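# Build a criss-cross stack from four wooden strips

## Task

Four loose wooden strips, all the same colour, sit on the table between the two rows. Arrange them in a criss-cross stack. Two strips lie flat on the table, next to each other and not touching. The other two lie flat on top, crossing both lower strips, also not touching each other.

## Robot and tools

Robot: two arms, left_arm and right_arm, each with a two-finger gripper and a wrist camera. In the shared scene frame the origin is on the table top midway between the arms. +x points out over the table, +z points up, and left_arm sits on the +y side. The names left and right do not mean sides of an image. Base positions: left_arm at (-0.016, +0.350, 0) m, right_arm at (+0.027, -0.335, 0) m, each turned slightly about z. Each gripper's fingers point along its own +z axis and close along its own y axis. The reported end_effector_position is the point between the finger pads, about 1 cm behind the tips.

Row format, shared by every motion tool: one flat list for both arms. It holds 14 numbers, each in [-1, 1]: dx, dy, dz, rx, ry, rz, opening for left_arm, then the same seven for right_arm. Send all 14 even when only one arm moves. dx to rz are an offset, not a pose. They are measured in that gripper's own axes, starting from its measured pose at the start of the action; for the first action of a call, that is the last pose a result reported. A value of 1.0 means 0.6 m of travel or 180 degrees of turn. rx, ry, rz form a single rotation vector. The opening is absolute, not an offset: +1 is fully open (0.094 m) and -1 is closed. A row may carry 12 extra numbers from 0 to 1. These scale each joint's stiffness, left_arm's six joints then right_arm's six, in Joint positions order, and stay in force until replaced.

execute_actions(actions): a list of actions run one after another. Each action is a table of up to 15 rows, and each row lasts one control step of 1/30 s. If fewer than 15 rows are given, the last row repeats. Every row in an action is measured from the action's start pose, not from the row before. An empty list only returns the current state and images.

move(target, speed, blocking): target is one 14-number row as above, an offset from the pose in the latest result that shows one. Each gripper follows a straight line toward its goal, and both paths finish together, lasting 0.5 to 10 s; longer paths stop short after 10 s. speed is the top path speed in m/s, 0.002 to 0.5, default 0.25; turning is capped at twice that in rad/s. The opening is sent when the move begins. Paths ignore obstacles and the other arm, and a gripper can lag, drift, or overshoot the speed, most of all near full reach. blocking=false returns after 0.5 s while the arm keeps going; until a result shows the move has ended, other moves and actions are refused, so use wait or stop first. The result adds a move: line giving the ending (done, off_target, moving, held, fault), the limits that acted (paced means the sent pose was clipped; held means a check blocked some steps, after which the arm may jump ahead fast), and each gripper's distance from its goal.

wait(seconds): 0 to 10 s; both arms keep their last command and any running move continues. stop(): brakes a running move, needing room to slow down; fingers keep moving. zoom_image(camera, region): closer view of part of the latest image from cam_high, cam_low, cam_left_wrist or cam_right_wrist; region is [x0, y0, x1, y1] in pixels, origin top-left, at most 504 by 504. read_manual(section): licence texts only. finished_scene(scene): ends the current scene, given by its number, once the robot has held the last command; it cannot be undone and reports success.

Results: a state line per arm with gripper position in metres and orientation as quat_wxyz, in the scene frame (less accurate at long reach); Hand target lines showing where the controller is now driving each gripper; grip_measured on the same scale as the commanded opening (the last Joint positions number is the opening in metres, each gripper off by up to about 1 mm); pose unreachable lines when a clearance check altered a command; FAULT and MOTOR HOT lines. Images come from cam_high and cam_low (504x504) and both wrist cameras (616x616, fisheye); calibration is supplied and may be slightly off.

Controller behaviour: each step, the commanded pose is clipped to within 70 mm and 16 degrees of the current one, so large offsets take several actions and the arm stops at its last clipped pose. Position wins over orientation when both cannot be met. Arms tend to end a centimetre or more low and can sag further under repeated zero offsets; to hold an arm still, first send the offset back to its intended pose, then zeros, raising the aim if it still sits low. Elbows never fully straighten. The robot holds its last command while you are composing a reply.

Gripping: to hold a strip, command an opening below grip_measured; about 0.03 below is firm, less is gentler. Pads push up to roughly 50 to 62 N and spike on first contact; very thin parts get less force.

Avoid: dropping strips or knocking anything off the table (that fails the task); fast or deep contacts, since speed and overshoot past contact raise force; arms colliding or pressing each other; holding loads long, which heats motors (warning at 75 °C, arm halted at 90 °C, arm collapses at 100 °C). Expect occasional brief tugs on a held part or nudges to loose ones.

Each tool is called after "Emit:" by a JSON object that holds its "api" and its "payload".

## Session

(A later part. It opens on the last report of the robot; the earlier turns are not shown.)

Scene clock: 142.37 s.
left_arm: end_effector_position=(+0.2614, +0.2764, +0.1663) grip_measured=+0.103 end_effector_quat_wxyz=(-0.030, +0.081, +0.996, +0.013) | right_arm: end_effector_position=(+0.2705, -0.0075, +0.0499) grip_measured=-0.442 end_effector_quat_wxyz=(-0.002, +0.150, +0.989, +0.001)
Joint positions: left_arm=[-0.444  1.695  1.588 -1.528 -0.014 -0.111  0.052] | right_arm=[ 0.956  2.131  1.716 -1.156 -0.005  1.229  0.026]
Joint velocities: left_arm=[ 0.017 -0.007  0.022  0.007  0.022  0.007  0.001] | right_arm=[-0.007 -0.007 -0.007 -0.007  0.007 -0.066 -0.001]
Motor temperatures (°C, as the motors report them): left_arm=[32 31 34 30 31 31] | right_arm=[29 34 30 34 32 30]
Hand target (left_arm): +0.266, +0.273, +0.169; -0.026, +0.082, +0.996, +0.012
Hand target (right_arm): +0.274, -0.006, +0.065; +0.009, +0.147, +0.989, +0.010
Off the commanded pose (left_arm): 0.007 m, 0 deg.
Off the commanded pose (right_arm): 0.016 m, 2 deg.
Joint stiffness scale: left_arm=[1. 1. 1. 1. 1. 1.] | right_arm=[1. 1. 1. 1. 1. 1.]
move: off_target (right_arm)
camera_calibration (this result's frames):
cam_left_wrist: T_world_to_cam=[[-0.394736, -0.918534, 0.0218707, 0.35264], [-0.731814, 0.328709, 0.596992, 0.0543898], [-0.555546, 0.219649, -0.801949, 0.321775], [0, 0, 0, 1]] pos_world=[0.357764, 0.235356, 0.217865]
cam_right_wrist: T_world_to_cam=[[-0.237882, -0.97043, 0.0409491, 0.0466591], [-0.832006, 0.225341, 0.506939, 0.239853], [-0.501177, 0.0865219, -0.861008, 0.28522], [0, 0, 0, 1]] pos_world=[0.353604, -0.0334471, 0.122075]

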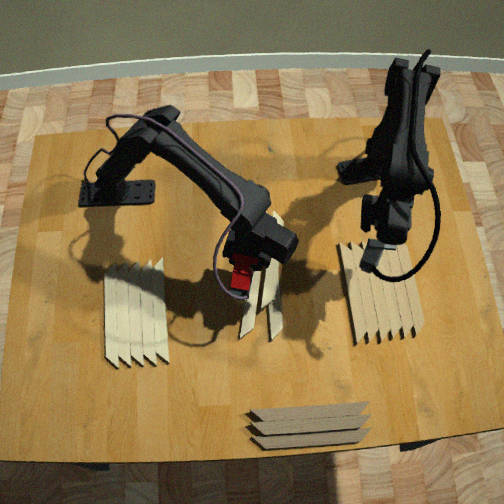

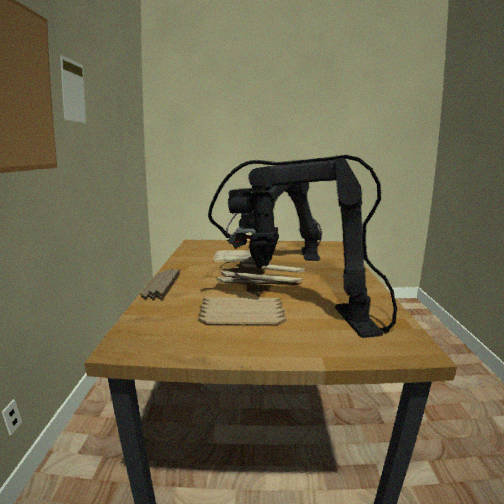

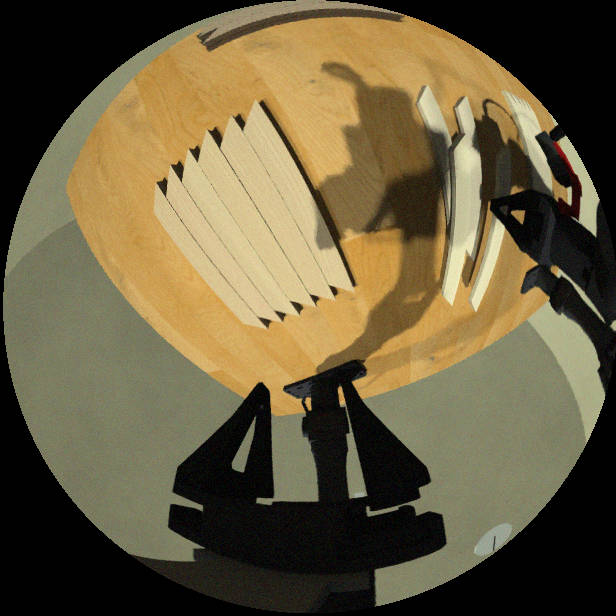

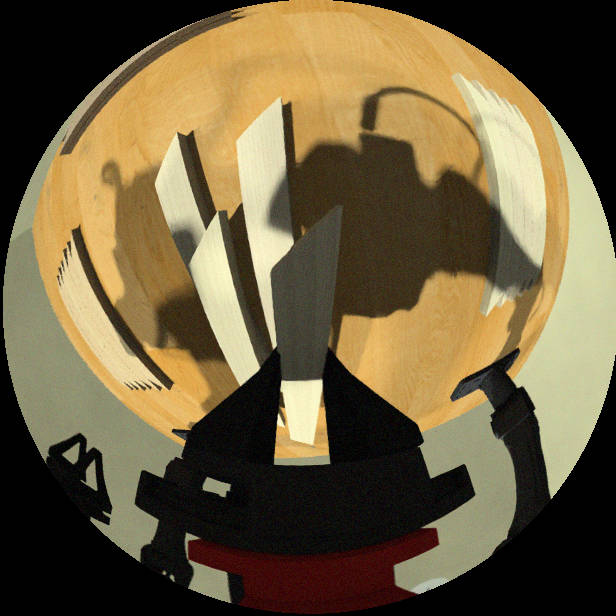

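Emit:
{"api": "move", "payload": {"target": [-0.008,-0.005,-0.005,0,-0.004,0,0.1,-0.1492,-0.0655,0.0215,-0.0064,-0.0078,-0.11,-0.475], "speed": 0.12}}

Scene clock: 152.67 s.
left_arm: end_effector_position=(+0.2614, +0.2764, +0.1663) grip_measured=+0.103 end_effector_quat_wxyz=(-0.030, +0.079, +0.996, +0.013) | right_arm: end_effector_position=(+0.3410, -0.0707, +0.0377) grip_measured=-0.442 end_effector_quat_wxyz=(+0.005, -0.020, +1.000, +0.008)
Joint positions: left_arm=[-0.444  1.695  1.588 -1.528 -0.014 -0.115  0.052] | right_arm=[ 0.723  2.131  1.666 -1.087 -0.006  0.656  0.026]
Joint velocities: left_arm=[ 0.012 -0.007  0.002 -0.037 -0.051  0.022 -0.001] | right_arm=[ 0.002  0.002  0.007  0.022  0.007  0.022 -0.   ]
Motor temperatures (°C, as the motors report them): left_arm=[32 31 34 30 31 31] | right_arm=[29 34 31 34 32 30]
Hand target (left_arm): +0.266, +0.273, +0.169; -0.023, +0.081, +0.996, +0.012
Hand target (right_arm): +0.343, -0.071, +0.036; +0.010, -0.022, +1.000, +0.011
Off the commanded pose (left_arm): 0.006 m, 1 deg.
Off the commanded pose (right_arm): 0.003 m, 1 deg.
Joint stiffness scale: left_arm=[1. 1. 1. 1. 1. 1.] | right_arm=[1. 1. 1. 1. 1. 1.]
move: done
camera_calibration (this result's frames):
cam_left_wrist: T_world_to_cam=[[-0.391239, -0.920035, 0.0216234, 0.352182], [-0.73313, 0.32579, 0.596977, 0.0555428], [-0.556285, 0.217708, -0.801967, 0.322507], [0, 0, 0, 1]] pos_world=[0.357913, 0.235712, 0.217867]
cam_right_wrist: T_world_to_cam=[[0.099514, -0.994676, 0.0267721, -0.113643], [-0.867097, -0.0734893, 0.492688, 0.310376], [-0.488098, -0.0722434, -0.869794, 0.300178], [0, 0, 0, 1]] pos_world=[0.426951, -0.068543, 0.111217]

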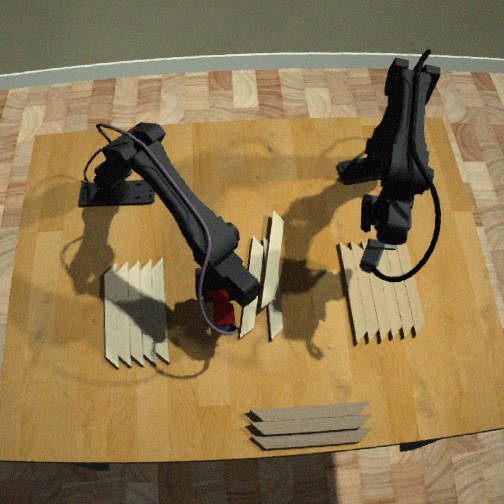

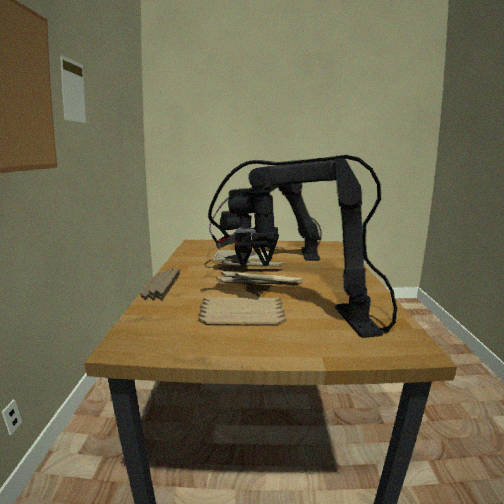

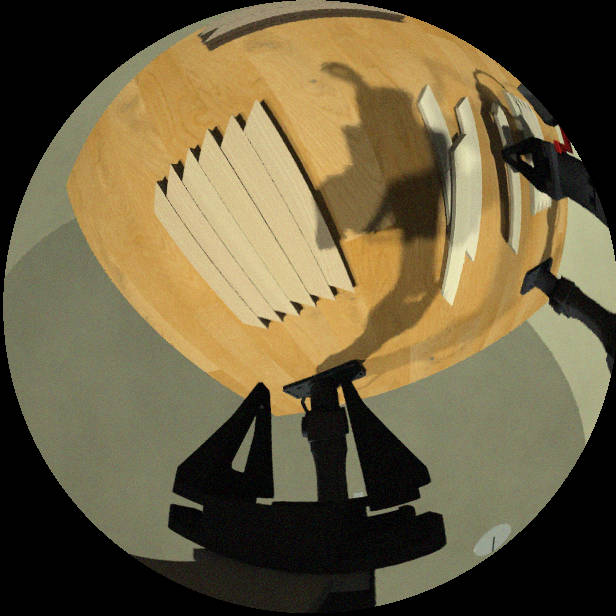

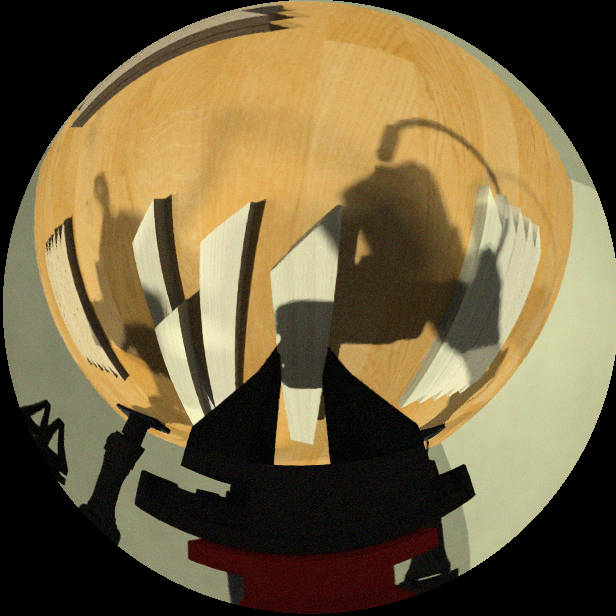

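Emit:
{"api": "move", "payload": {"target": [-0.008,-0.005,-0.005,0,-0.004,0,0.1,-0.0027,-0.0095,0.031,-0.0018,-0.0032,0,-0.475], "speed": 0.04}}

Scene clock: 156.60 s.
left_arm: end_effector_position=(+0.2614, +0.2764, +0.1663) grip_measured=+0.103 end_effector_quat_wxyz=(-0.030, +0.078, +0.996, +0.013) | right_arm: end_effector_position=(+0.3386, -0.0728, +0.0221) grip_measured=-0.442 end_effector_quat_wxyz=(+0.007, -0.023, +1.000, +0.009)
Joint positions: left_arm=[-0.444  1.695  1.588 -1.528 -0.014 -0.118  0.052] | right_arm=[ 0.723  2.131  1.602 -1.02  -0.006  0.65   0.026]
Joint velocities: left_arm=[ 0.002 -0.002  0.002  0.11   0.051 -0.066 -0.   ] | right_arm=[-0.012 -0.002  0.002 -0.051 -0.007  0.007 -0.002]
Motor temperatures (°C, as the motors report them): left_arm=[32 31 34 30 31 31] | right_arm=[29 34 30 34 32 30]
Hand target (left_arm): +0.266, +0.273, +0.169; -0.023, +0.080, +0.996, +0.012
Hand target (right_arm): +0.343, -0.076, +0.019; +0.010, -0.020, +1.000, +0.011
Off the commanded pose (left_arm): 0.006 m, 1 deg.
Off the commanded pose (right_arm): 0.006 m, 1 deg.
Joint stiffness scale: left_arm=[1. 1. 1. 1. 1. 1.] | right_arm=[1. 1. 1. 1. 1. 1.]
move: done
camera_calibration (this result's frames):
cam_left_wrist: T_world_to_cam=[[-0.388087, -0.921374, 0.0214009, 0.351765], [-0.734305, 0.323158, 0.596964, 0.0565793], [-0.556943, 0.215959, -0.801983, 0.323165], [0, 0, 0, 1]] pos_world=[0.358047, 0.236033, 0.217869]
cam_right_wrist: T_world_to_cam=[[0.105504, -0.994111, 0.0247278, -0.116935], [-0.868121, -0.0799475, 0.489871, 0.315758], [-0.48501, -0.07315, -0.871444, 0.284193], [0, 0, 0, 1]] pos_world=[0.42429, -0.070214, 0.0958687]

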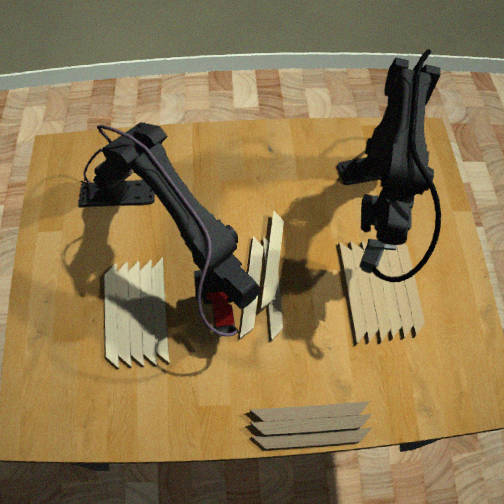

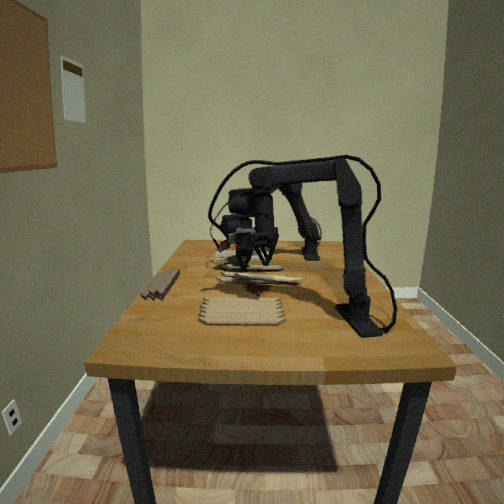

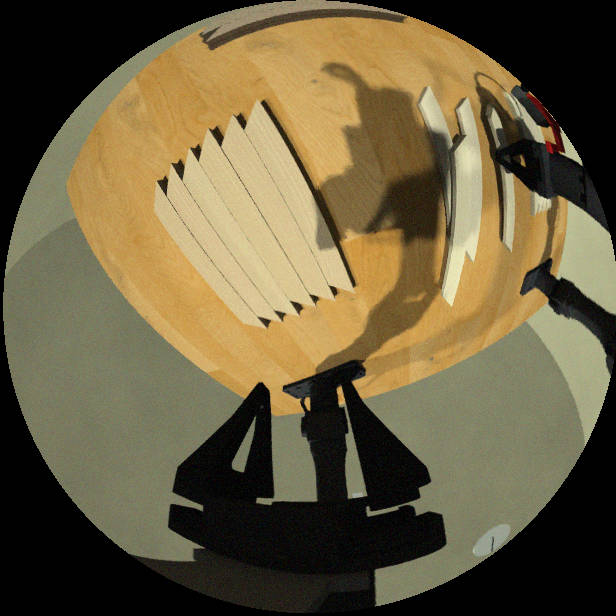

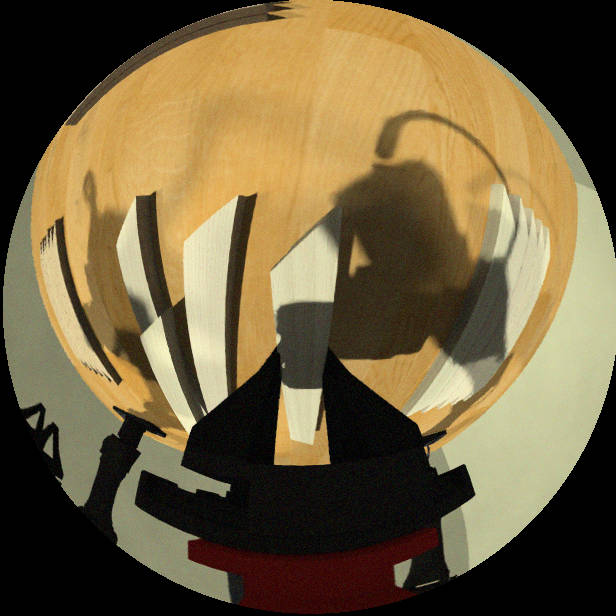

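Emit:
{"api": "move", "payload": {"target": [-0.008,-0.005,-0.005,0,-0.004,0,0.1,-0.002,-0.0023,0.0202,-0.0013,-0.002,0.002,-0.475], "speed": 0.025}}

Scene clock: 159.97 s.
left_arm: end_effector_position=(+0.2614, +0.2764, +0.1663) grip_measured=+0.103 end_effector_quat_wxyz=(-0.030, +0.076, +0.997, +0.013) | right_arm: end_effector_position=(+0.3369, -0.0741, +0.0118) grip_measured=-0.442 end_effector_quat_wxyz=(+0.004, -0.023, +1.000, +0.007)
Joint positions: left_arm=[-0.444  1.695  1.588 -1.528 -0.014 -0.122  0.052] | right_arm=[ 0.723  2.142  1.577 -0.991 -0.006  0.65   0.026]
Joint velocities: left_arm=[ 0.007 -0.007 -0.012  0.007  0.037  0.051  0.001] | right_arm=[-0.012  0.002  0.012 -0.051 -0.066 -0.007  0.001]
Motor temperatures (°C, as the motors report them): left_arm=[32 32 34 30 31 31] | right_arm=[29 33 30 34 32 30]
Hand target (left_arm): +0.266, +0.273, +0.169; -0.023, +0.078, +0.997, +0.012
Hand target (right_arm): +0.340, -0.074, +0.010; +0.010, -0.019, +1.000, +0.011
Off the commanded pose (left_arm): 0.006 m, 1 deg.
Off the commanded pose (right_arm): 0.004 m, 1 deg.
Joint stiffness scale: left_arm=[1. 1. 1. 1. 1. 1.] | right_arm=[1. 1. 1. 1. 1. 1.]
move: done
camera_calibration (this result's frames):
cam_left_wrist: T_world_to_cam=[[-0.38458, -0.922849, 0.0211538, 0.351297], [-0.735599, 0.32023, 0.596948, 0.0577297], [-0.557667, 0.214013, -0.802001, 0.323896], [0, 0, 0, 1]] pos_world=[0.358193, 0.23639, 0.217872]
cam_right_wrist: T_world_to_cam=[[0.105653, -0.993987, 0.0287529, -0.117982], [-0.865379, -0.0776622, 0.495063, 0.3184], [-0.489853, -0.0771869, -0.868381, 0.275635], [0, 0, 0, 1]] pos_world=[0.423023, -0.0712696, 0.0851208]

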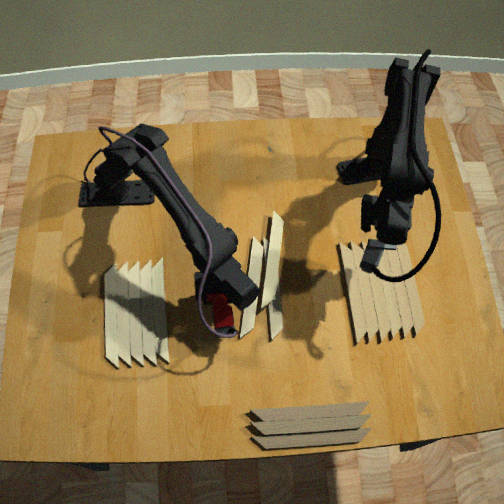

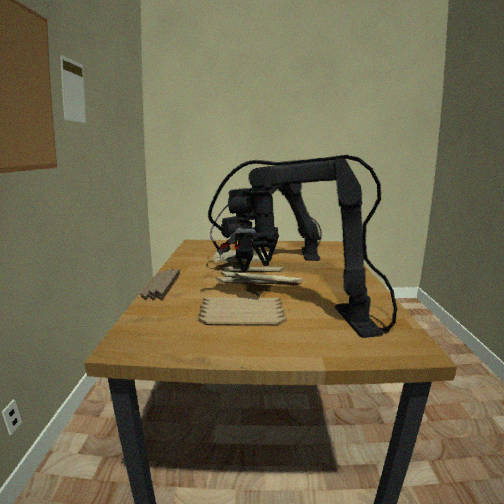

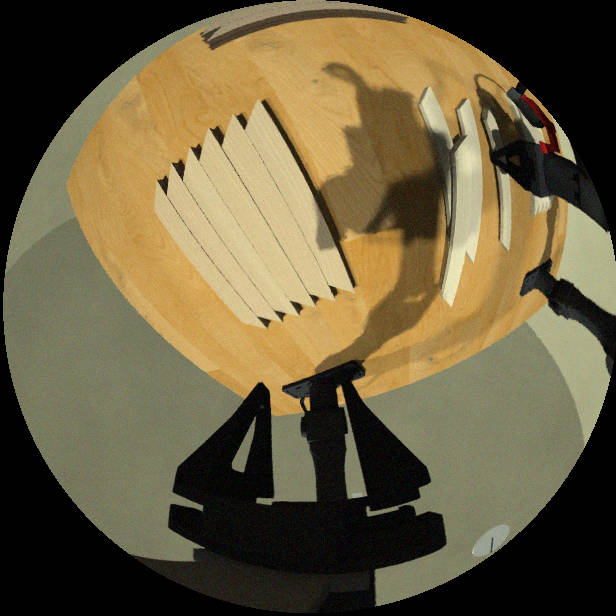

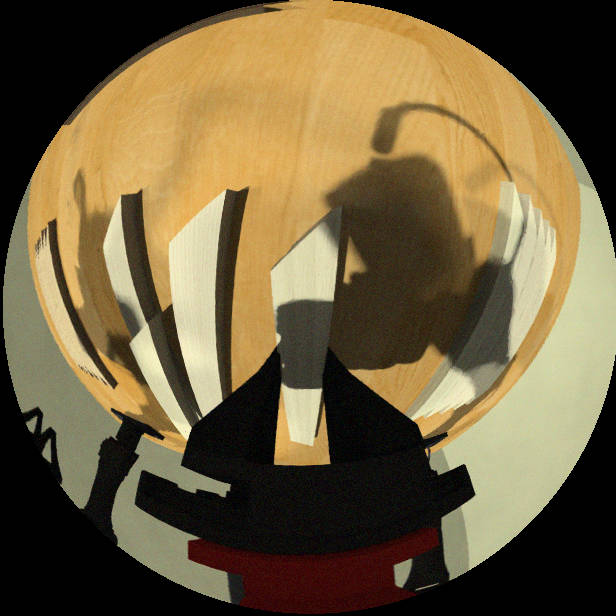

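Emit:
{"api": "zoom_image", "payload": {"camera": "cam_right_wrist", "region": [160, 170, 400, 360]}}

Emit:
{"api": "zoom_image", "payload": {"camera": "cam_low", "region": [205, 245, 315, 295]}}

Region (160, 170, 400, 360) of cam_right_wrist's 616x616 image, scaled by 2.100, with more detail than that image has; it fills the top 399 rows of this view, and the rest is white.

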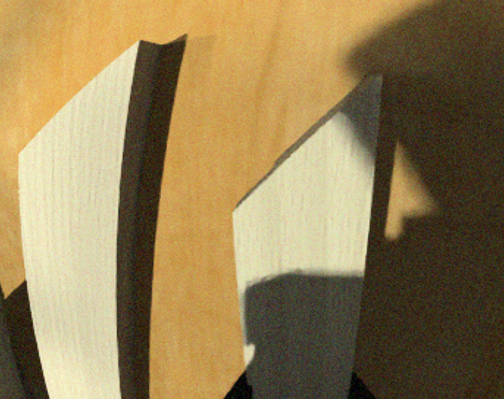

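Region (205, 245, 315, 295) of cam_low's 504x504 image, scaled by 4.582, with more detail than that image has; it fills the top 229 rows of this view, and the rest is white.

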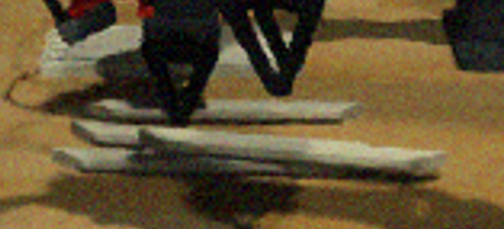

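Emit:
{"api": "zoom_image", "payload": {"camera": "cam_high", "region": [225, 200, 315, 350]}}

Region (225, 200, 315, 350) of cam_high's 504x504 image, scaled by 3.360, with more detail than that image has; it fills the left 302 columns of this view, and the rest is white.

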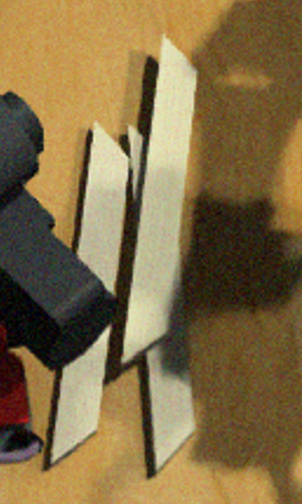

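Emit:
{"api": "execute_actions", "payload": {"actions": [[[-0.008,-0.005,-0.005,0,-0.004,0,0.1,-0.004,0,-0.002,-0.0013,-0.002,0.002,-0.43],[-0.008,-0.005,-0.005,0,-0.004,0,0.1,-0.004,0,-0.002,-0.0013,-0.002,0.002,-0.41],[-0.008,-0.005,-0.005,0,-0.004,0,0.1,-0.004,0,-0.002,-0.0013,-0.002,0.002,-0.38],[-0.008,-0.005,-0.005,0,-0.004,0,0.1,-0.004,0,-0.002,-0.0013,-0.002,0.002,-0.34],[-0.008,-0.005,-0.005,0,-0.004,0,0.1,-0.004,0,-0.002,-0.0013,-0.002,0.002,-0.29],[-0.008,-0.005,-0.005,0,-0.004,0,0.1,-0.004,0,-0.002,-0.0013,-0.002,0.002,-0.23],[-0.008,-0.005,-0.005,0,-0.004,0,0.1,-0.004,0,-0.002,-0.0013,-0.002,0.002,-0.17],[-0.008,-0.005,-0.005,0,-0.004,0,0.1,-0.004,0,-0.002,-0.0013,-0.002,0.002,-0.1],[-0.008,-0.005,-0.005,0,-0.004,0,0.1,-0.004,0,-0.01,-0.0013,-0.002,0.002,-0.05],[-0.008,-0.005,-0.005,0,-0.004,0,0.1,-0.004,0,-0.02,-0.0013,-0.002,0.002,-0.05],[-0.008,-0.005,-0.005,0,-0.004,0,0.1,-0.004,0,-0.03,-0.0013,-0.002,0.002,-0.05],[-0.008,-0.005,-0.005,0,-0.004,0,0.1,-0.004,0,-0.042,-0.0013,-0.002,0.002,-0.05],[-0.008,-0.005,-0.005,0,-0.004,0,0.1,-0.004,0,-0.054,-0.0013,-0.002,0.002,-0.05],[-0.008,-0.005,-0.005,0,-0.004,0,0.1,-0.004,0,-0.066,-0.0013,-0.002,0.002,-0.05],[-0.008,-0.005,-0.005,0,-0.004,0,0.1,-0.004,0,-0.075,-0.0013,-0.002,0.002,-0.05]]]}}

Scene clock: 170.90 s.
left_arm: end_effector_position=(+0.2614, +0.2764, +0.1663) grip_measured=+0.103 end_effector_quat_wxyz=(-0.030, +0.074, +0.997, +0.013) | right_arm: end_effector_position=(+0.3339, -0.0767, +0.0215) grip_measured=-0.052 end_effector_quat_wxyz=(-0.005, -0.023, +1.000, -0.000)
Joint positions: left_arm=[-0.444  1.695  1.588 -1.528 -0.014 -0.126  0.052] | right_arm=[ 0.723  2.138  1.61  -1.052 -0.006  0.65   0.045]
Joint velocities: left_arm=[-0.002 -0.017  0.002  0.051 -0.022 -0.051 -0.001] | right_arm=[-0.002 -0.105  0.359 -0.535 -0.022  0.037 -0.   ]
Motor temperatures (°C, as the motors report them): left_arm=[32 32 34 30 31 31] | right_arm=[29 33 30 34 32 30]
Hand target (left_arm): +0.266, +0.273, +0.169; -0.023, +0.076, +0.997, +0.012
Hand target (right_arm): +0.338, -0.076, +0.055; +0.009, -0.019, +1.000, +0.010
Off the commanded pose (left_arm): 0.006 m, 1 deg.
Off the commanded pose (right_arm): 0.036 m, 2 deg.
Joint stiffness scale: left_arm=[1. 1. 1. 1. 1. 1.] | right_arm=[1. 1. 1. 1. 1. 1.]
camera_calibration (this result's frames):
cam_left_wrist: T_world_to_cam=[[-0.381418, -0.924166, 0.0209315, 0.350872], [-0.736755, 0.31759, 0.596932, 0.0587638], [-0.558312, 0.212259, -0.802018, 0.324552], [0, 0, 0, 1]] pos_world=[0.358324, 0.236712, 0.217874]
cam_right_wrist: T_world_to_cam=[[0.106294, -0.993453, 0.041876, -0.120904], [-0.856232, -0.0700382, 0.511821, 0.307969], [-0.505537, -0.0902593, -0.858071, 0.286363], [0, 0, 0, 1]] pos_world=[0.421311, -0.0726963, 0.0931579]

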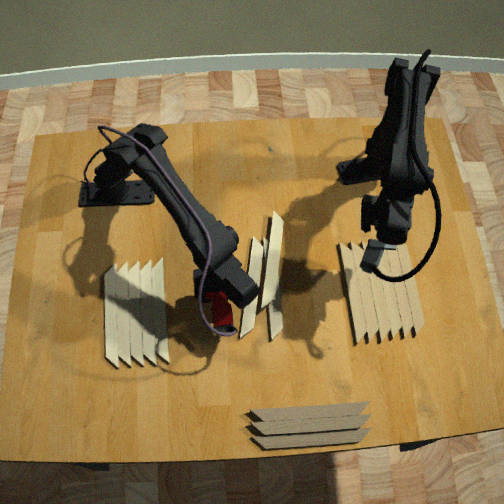

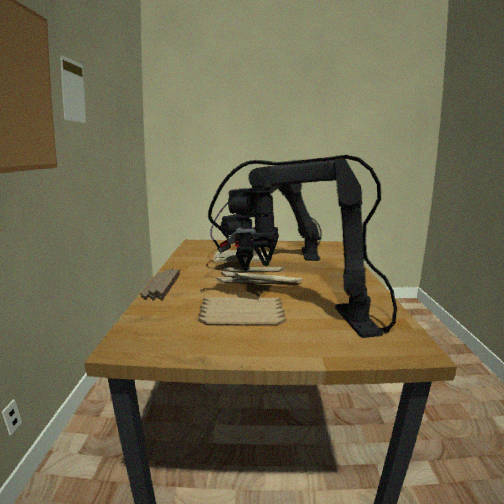

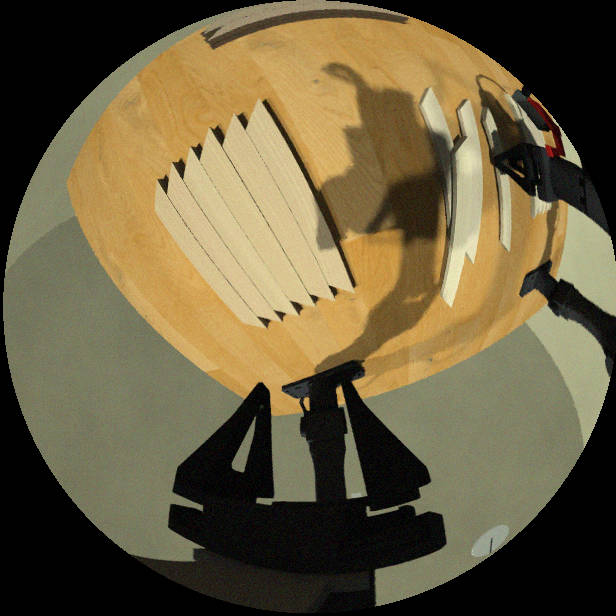

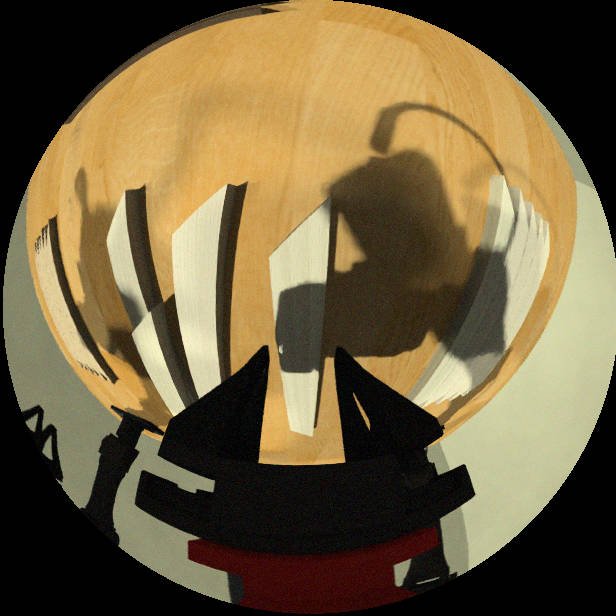

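Emit:
{"api": "move", "payload": {"target": [0.0037,-0.3764,0.1448,0.0114,-0.0259,0.0167,-0.04,0.0648,-0.1527,-0.1136,-0.005,-0.010,0.072,-0.05], "speed": 0.2}}

Scene clock: 179.70 s.
left_arm: end_effector_position=(+0.2105, +0.0610, +0.0750) grip_measured=-0.037 end_effector_quat_wxyz=(-0.002, +0.104, +0.995, -0.007) | right_arm: end_effector_position=(+0.3021, -0.1635, +0.0857) grip_measured=-0.052 end_effector_quat_wxyz=(+0.010, +0.084, +0.996, +0.011)
Joint positions: left_arm=[-1.075  1.946  1.543 -1.161  0.012 -0.697  0.045] | right_arm=[ 0.58   1.757  1.341 -1.126 -0.006  0.719  0.045]
Joint velocities: left_arm=[ 0.007  0.007 -0.012 -0.022  0.007  0.022 -0.001] | right_arm=[-0.002  0.002 -0.012  0.007  0.022  0.022 -0.001]
Motor temperatures (°C, as the motors report them): left_arm=[32 32 34 30 31 31] | right_arm=[29 33 31 34 32 30]
Hand target (left_arm): +0.218, +0.054, +0.078; +0.010, +0.099, +0.995, -0.015
Hand target (right_arm): +0.298, -0.169, +0.089; +0.009, +0.090, +0.996, +0.009
Off the commanded pose (left_arm): 0.011 m, 1 deg.
Off the commanded pose (right_arm): 0.008 m, 1 deg.
Joint stiffness scale: left_arm=[1. 1. 1. 1. 1. 1.] | right_arm=[1. 1. 1. 1. 1. 1.]
move: off_target (left_arm)
camera_calibration (this result's frames):
cam_left_wrist: T_world_to_cam=[[-0.436846, -0.898581, 0.0414517, 0.142926], [-0.745367, 0.387389, 0.542547, 0.145876], [-0.50358, 0.206113, -0.839002, 0.260248], [0, 0, 0, 1]] pos_world=[0.302223, 0.0182795, 0.13328]
cam_right_wrist: T_world_to_cam=[[-0.106586, -0.994122, 0.0189728, -0.140275], [-0.867836, 0.102325, 0.4862, 0.275664], [-0.485284, 0.0353569, -0.873642, 0.333328], [0, 0, 0, 1]] pos_world=[0.386038, -0.179444, 0.159843]

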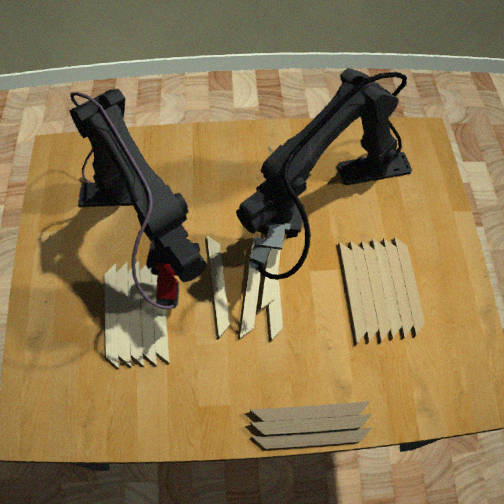

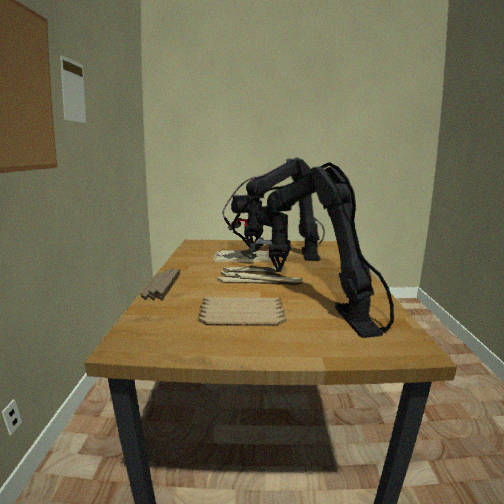

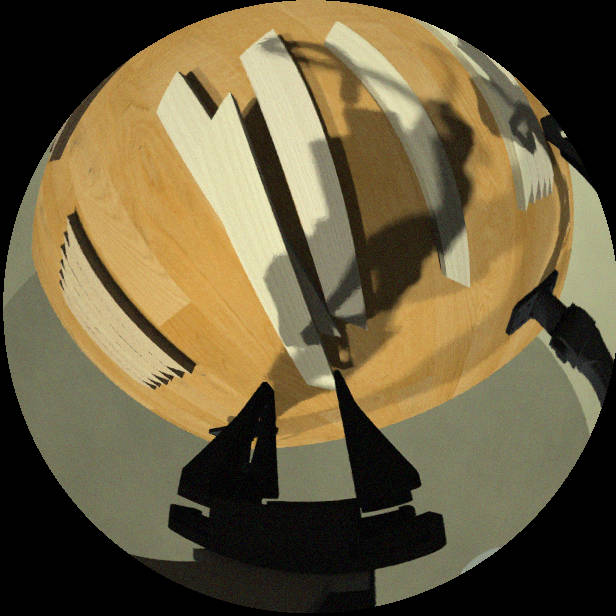

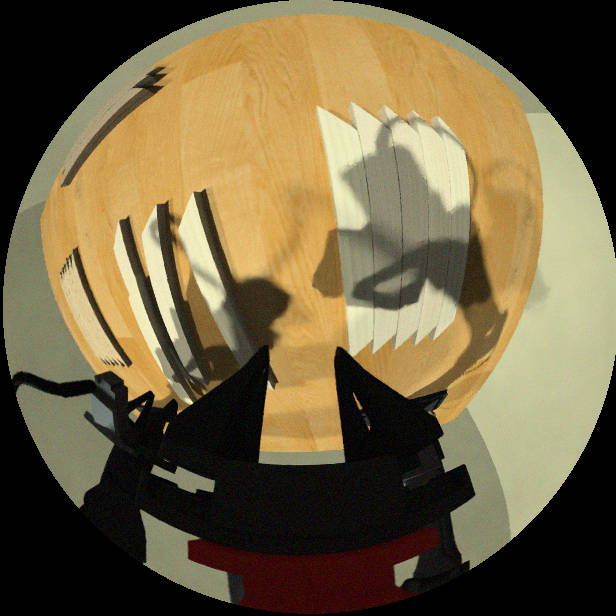

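Emit:
{"api": "zoom_image", "payload": {"camera": "cam_left_wrist", "region": [200, 200, 400, 440]}}

Emit:
{"api": "zoom_image", "payload": {"camera": "cam_left_wrist", "region": [140, 20, 340, 240]}}

Region (200, 200, 400, 440) of cam_left_wrist's 616x616 image, scaled by 2.100, with more detail than that image has.

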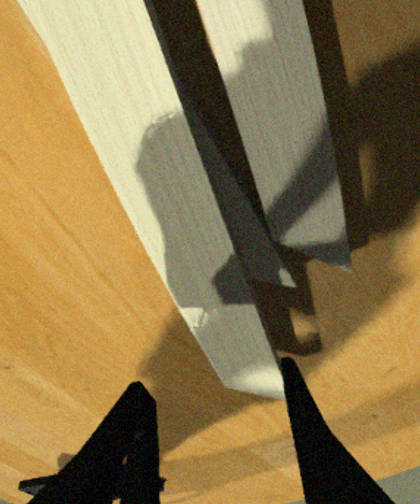

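Region (140, 20, 340, 240) of cam_left_wrist's 616x616 image, scaled by 2.291, with more detail than that image has; it fills the left 458 columns of this view, and the rest is white.

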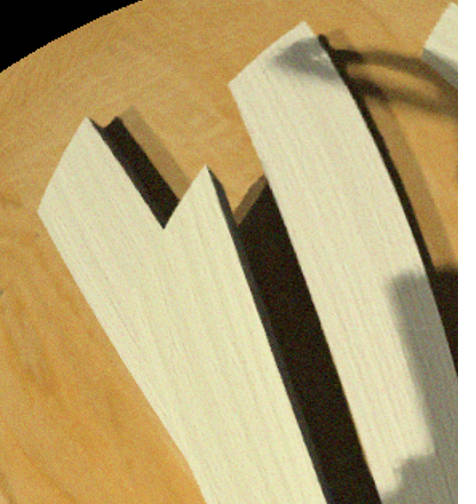

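Emit:
{"api": "move", "payload": {"target": [-0.0477,-0.0029,0.0449,0.0005,-0.0084,-0.0052,-0.04,0.005,-0.01,-0.0055,0,0,0.004,-0.05], "speed": 0.07}}

Scene clock: 200.00 s.
left_arm: end_effector_position=(+0.2289, +0.0565, +0.0471) grip_measured=-0.037 end_effector_quat_wxyz=(+0.000, +0.096, +0.995, -0.005) | right_arm: end_effector_position=(+0.3021, -0.1635, +0.0857) grip_measured=-0.052 end_effector_quat_wxyz=(+0.010, +0.084, +0.996, +0.011)
Joint positions: left_arm=[-1.047  2.025  1.543 -1.082  0.006 -0.684  0.045] | right_arm=[ 0.58   1.757  1.341 -1.126 -0.006  0.719  0.045]
Joint velocities: left_arm=[-0.012 -0.002  0.007  0.066 -0.022  0.007 -0.   ] | right_arm=[ 0.002  0.002  0.002 -0.007 -0.037 -0.007 -0.   ]
Motor temperatures (°C, as the motors report them): left_arm=[32 33 34 30 31 31] | right_arm=[29 33 30 34 32 30]
Hand target (left_arm): +0.237, +0.053, +0.048; +0.011, +0.095, +0.995, -0.009
Hand target (right_arm): +0.298, -0.169, +0.089; +0.010, +0.090, +0.996, +0.011
Off the commanded pose (left_arm): 0.010 m, 1 deg.
Off the commanded pose (right_arm): 0.007 m, 1 deg.
Joint stiffness scale: left_arm=[1. 1. 1. 1. 1. 1.] | right_arm=[1. 1. 1. 1. 1. 1.]
move: done
camera_calibration (this result's frames):
cam_left_wrist: T_world_to_cam=[[-0.422879, -0.90546, 0.0362648, 0.145488], [-0.753818, 0.373704, 0.540466, 0.179296], [-0.502923, 0.201215, -0.840584, 0.247227], [0, 0, 0, 1]] pos_world=[0.321017, 0.0149837, 0.105635]
cam_right_wrist: T_world_to_cam=[[-0.106586, -0.994122, 0.0189728, -0.140275], [-0.867836, 0.102325, 0.4862, 0.275664], [-0.485284, 0.0353569, -0.873642, 0.333328], [0, 0, 0, 1]] pos_world=[0.386038, -0.179444, 0.159843]

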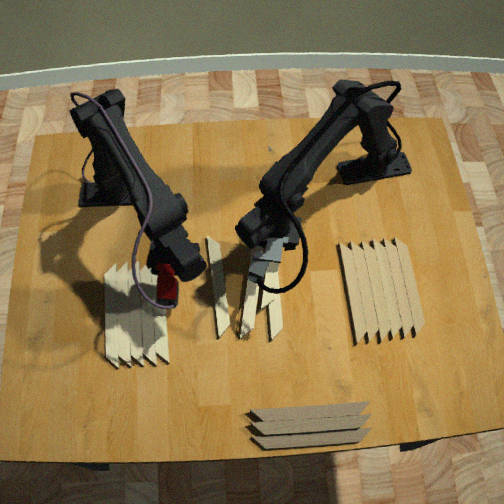

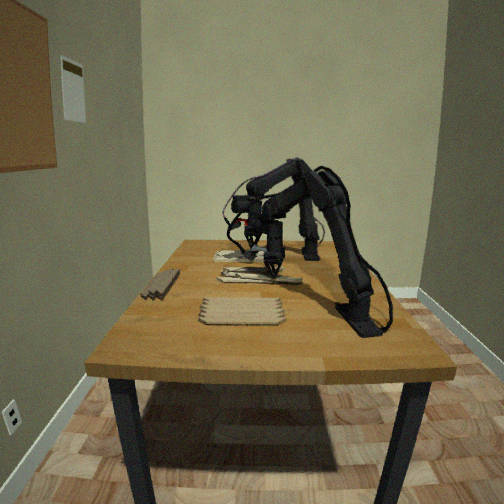

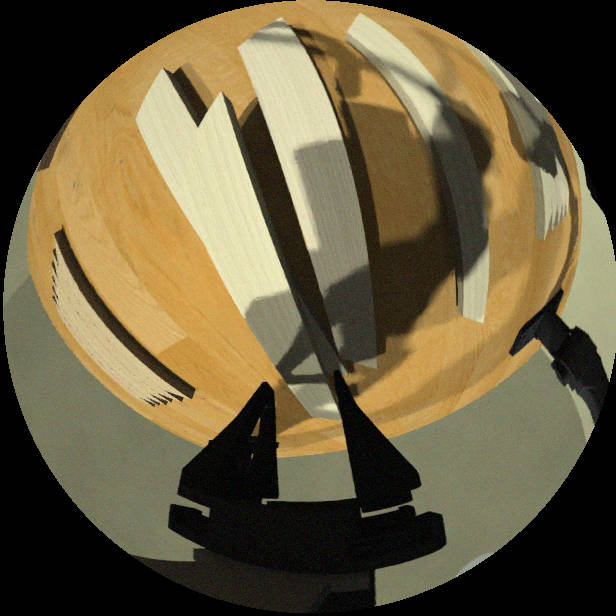

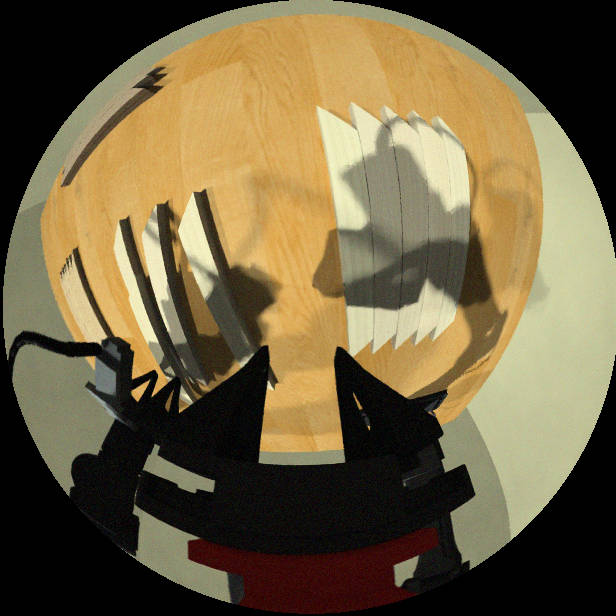

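Emit:
{"api": "zoom_image", "payload": {"camera": "cam_left_wrist", "region": [230, 280, 400, 450]}}

Emit:
{"api": "zoom_image", "payload": {"camera": "cam_low", "region": [210, 240, 320, 295]}}

Region (230, 280, 400, 450) of cam_left_wrist's 616x616 image, scaled by 2.965, with more detail than that image has.

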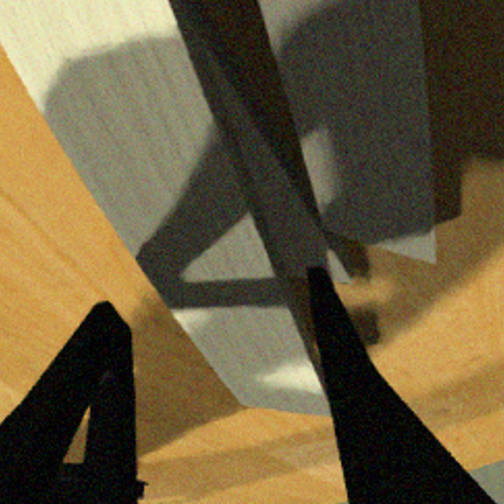

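Region (210, 240, 320, 295) of cam_low's 504x504 image, scaled by 4.582, with more detail than that image has.

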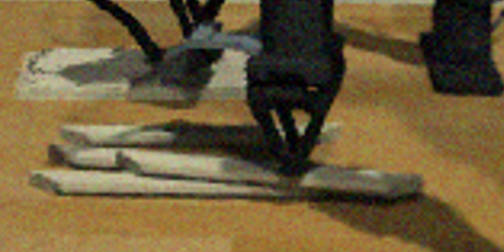

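Emit:
{"api": "move", "payload": {"target": [-0.0143,-0.0063,0.0235,0,-0.007,0,-0.04,0.005,-0.01,-0.0055,0,0,0.004,-0.05], "speed": 0.035}}

Scene clock: 211.07 s.
left_arm: end_effector_position=(+0.2359, +0.0492, +0.0400) grip_measured=-0.037 end_effector_quat_wxyz=(+0.011, +0.096, +0.995, -0.013) | right_arm: end_effector_position=(+0.3021, -0.1635, +0.0857) grip_measured=-0.052 end_effector_quat_wxyz=(+0.010, +0.084, +0.996, +0.011)
Joint positions: left_arm=[-1.047  2.045  1.543 -1.036  0.003 -0.684  0.045] | right_arm=[ 0.58   1.757  1.341 -1.126 -0.006  0.719  0.045]
Joint velocities: left_arm=[-0.017 -0.012  0.007  0.007 -0.007  0.007  0.   ] | right_arm=[-0.002 -0.007 -0.017  0.007  0.066  0.022 -0.   ]
Motor temperatures (°C, as the motors report them): left_arm=[32 34 34 30 31 31] | right_arm=[29 33 30 34 32 30]
Hand target (left_arm): +0.236, +0.051, +0.033; +0.011, +0.096, +0.995, -0.006
Hand target (right_arm): +0.298, -0.169, +0.089; +0.010, +0.090, +0.996, +0.011
Off the commanded pose (left_arm): 0.007 m, 1 deg.
Off the commanded pose (right_arm): 0.007 m, 1 deg.
Joint stiffness scale: left_arm=[1. 1. 1. 1. 1. 1.] | right_arm=[1. 1. 1. 1. 1. 1.]
move: done
camera_calibration (this result's frames):
cam_left_wrist: T_world_to_cam=[[-0.423959, -0.904605, 0.0441488, 0.14197], [-0.764305, 0.383506, 0.518421, 0.193973], [-0.485898, 0.186046, -0.853985, 0.243531], [0, 0, 0, 1]] pos_world=[0.326775, 0.00872938, 0.101144]
cam_right_wrist: T_world_to_cam=[[-0.106586, -0.994122, 0.0189728, -0.140275], [-0.867836, 0.102325, 0.4862, 0.275664], [-0.485284, 0.0353569, -0.873642, 0.333328], [0, 0, 0, 1]] pos_world=[0.386038, -0.179444, 0.159843]

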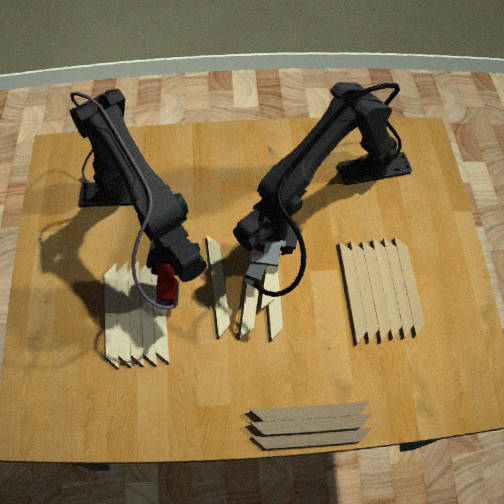

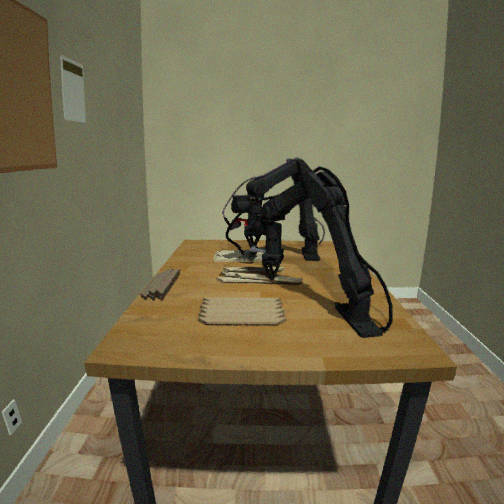

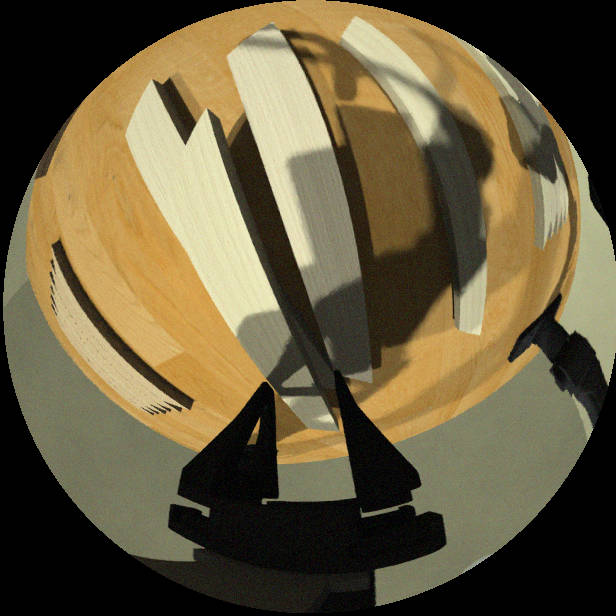

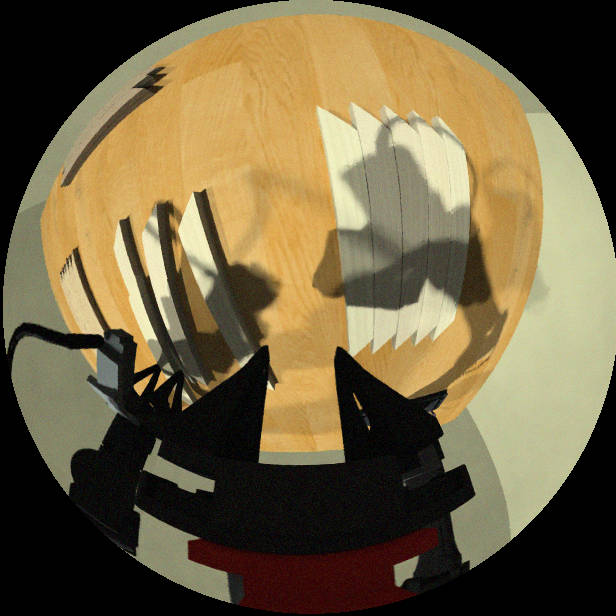

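Emit:
{"api": "zoom_image", "payload": {"camera": "cam_left_wrist", "region": [220, 290, 390, 460]}}

Region (220, 290, 390, 460) of cam_left_wrist's 616x616 image, scaled by 2.965, with more detail than that image has.

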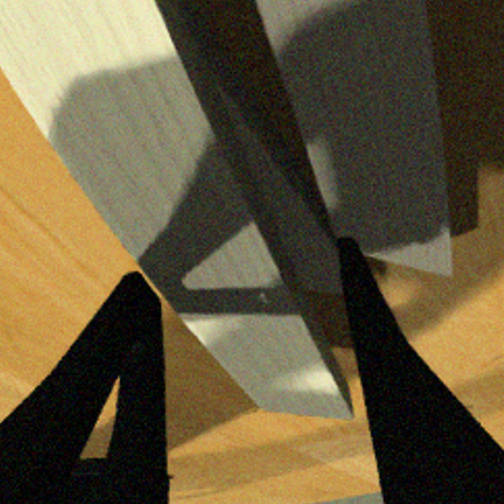

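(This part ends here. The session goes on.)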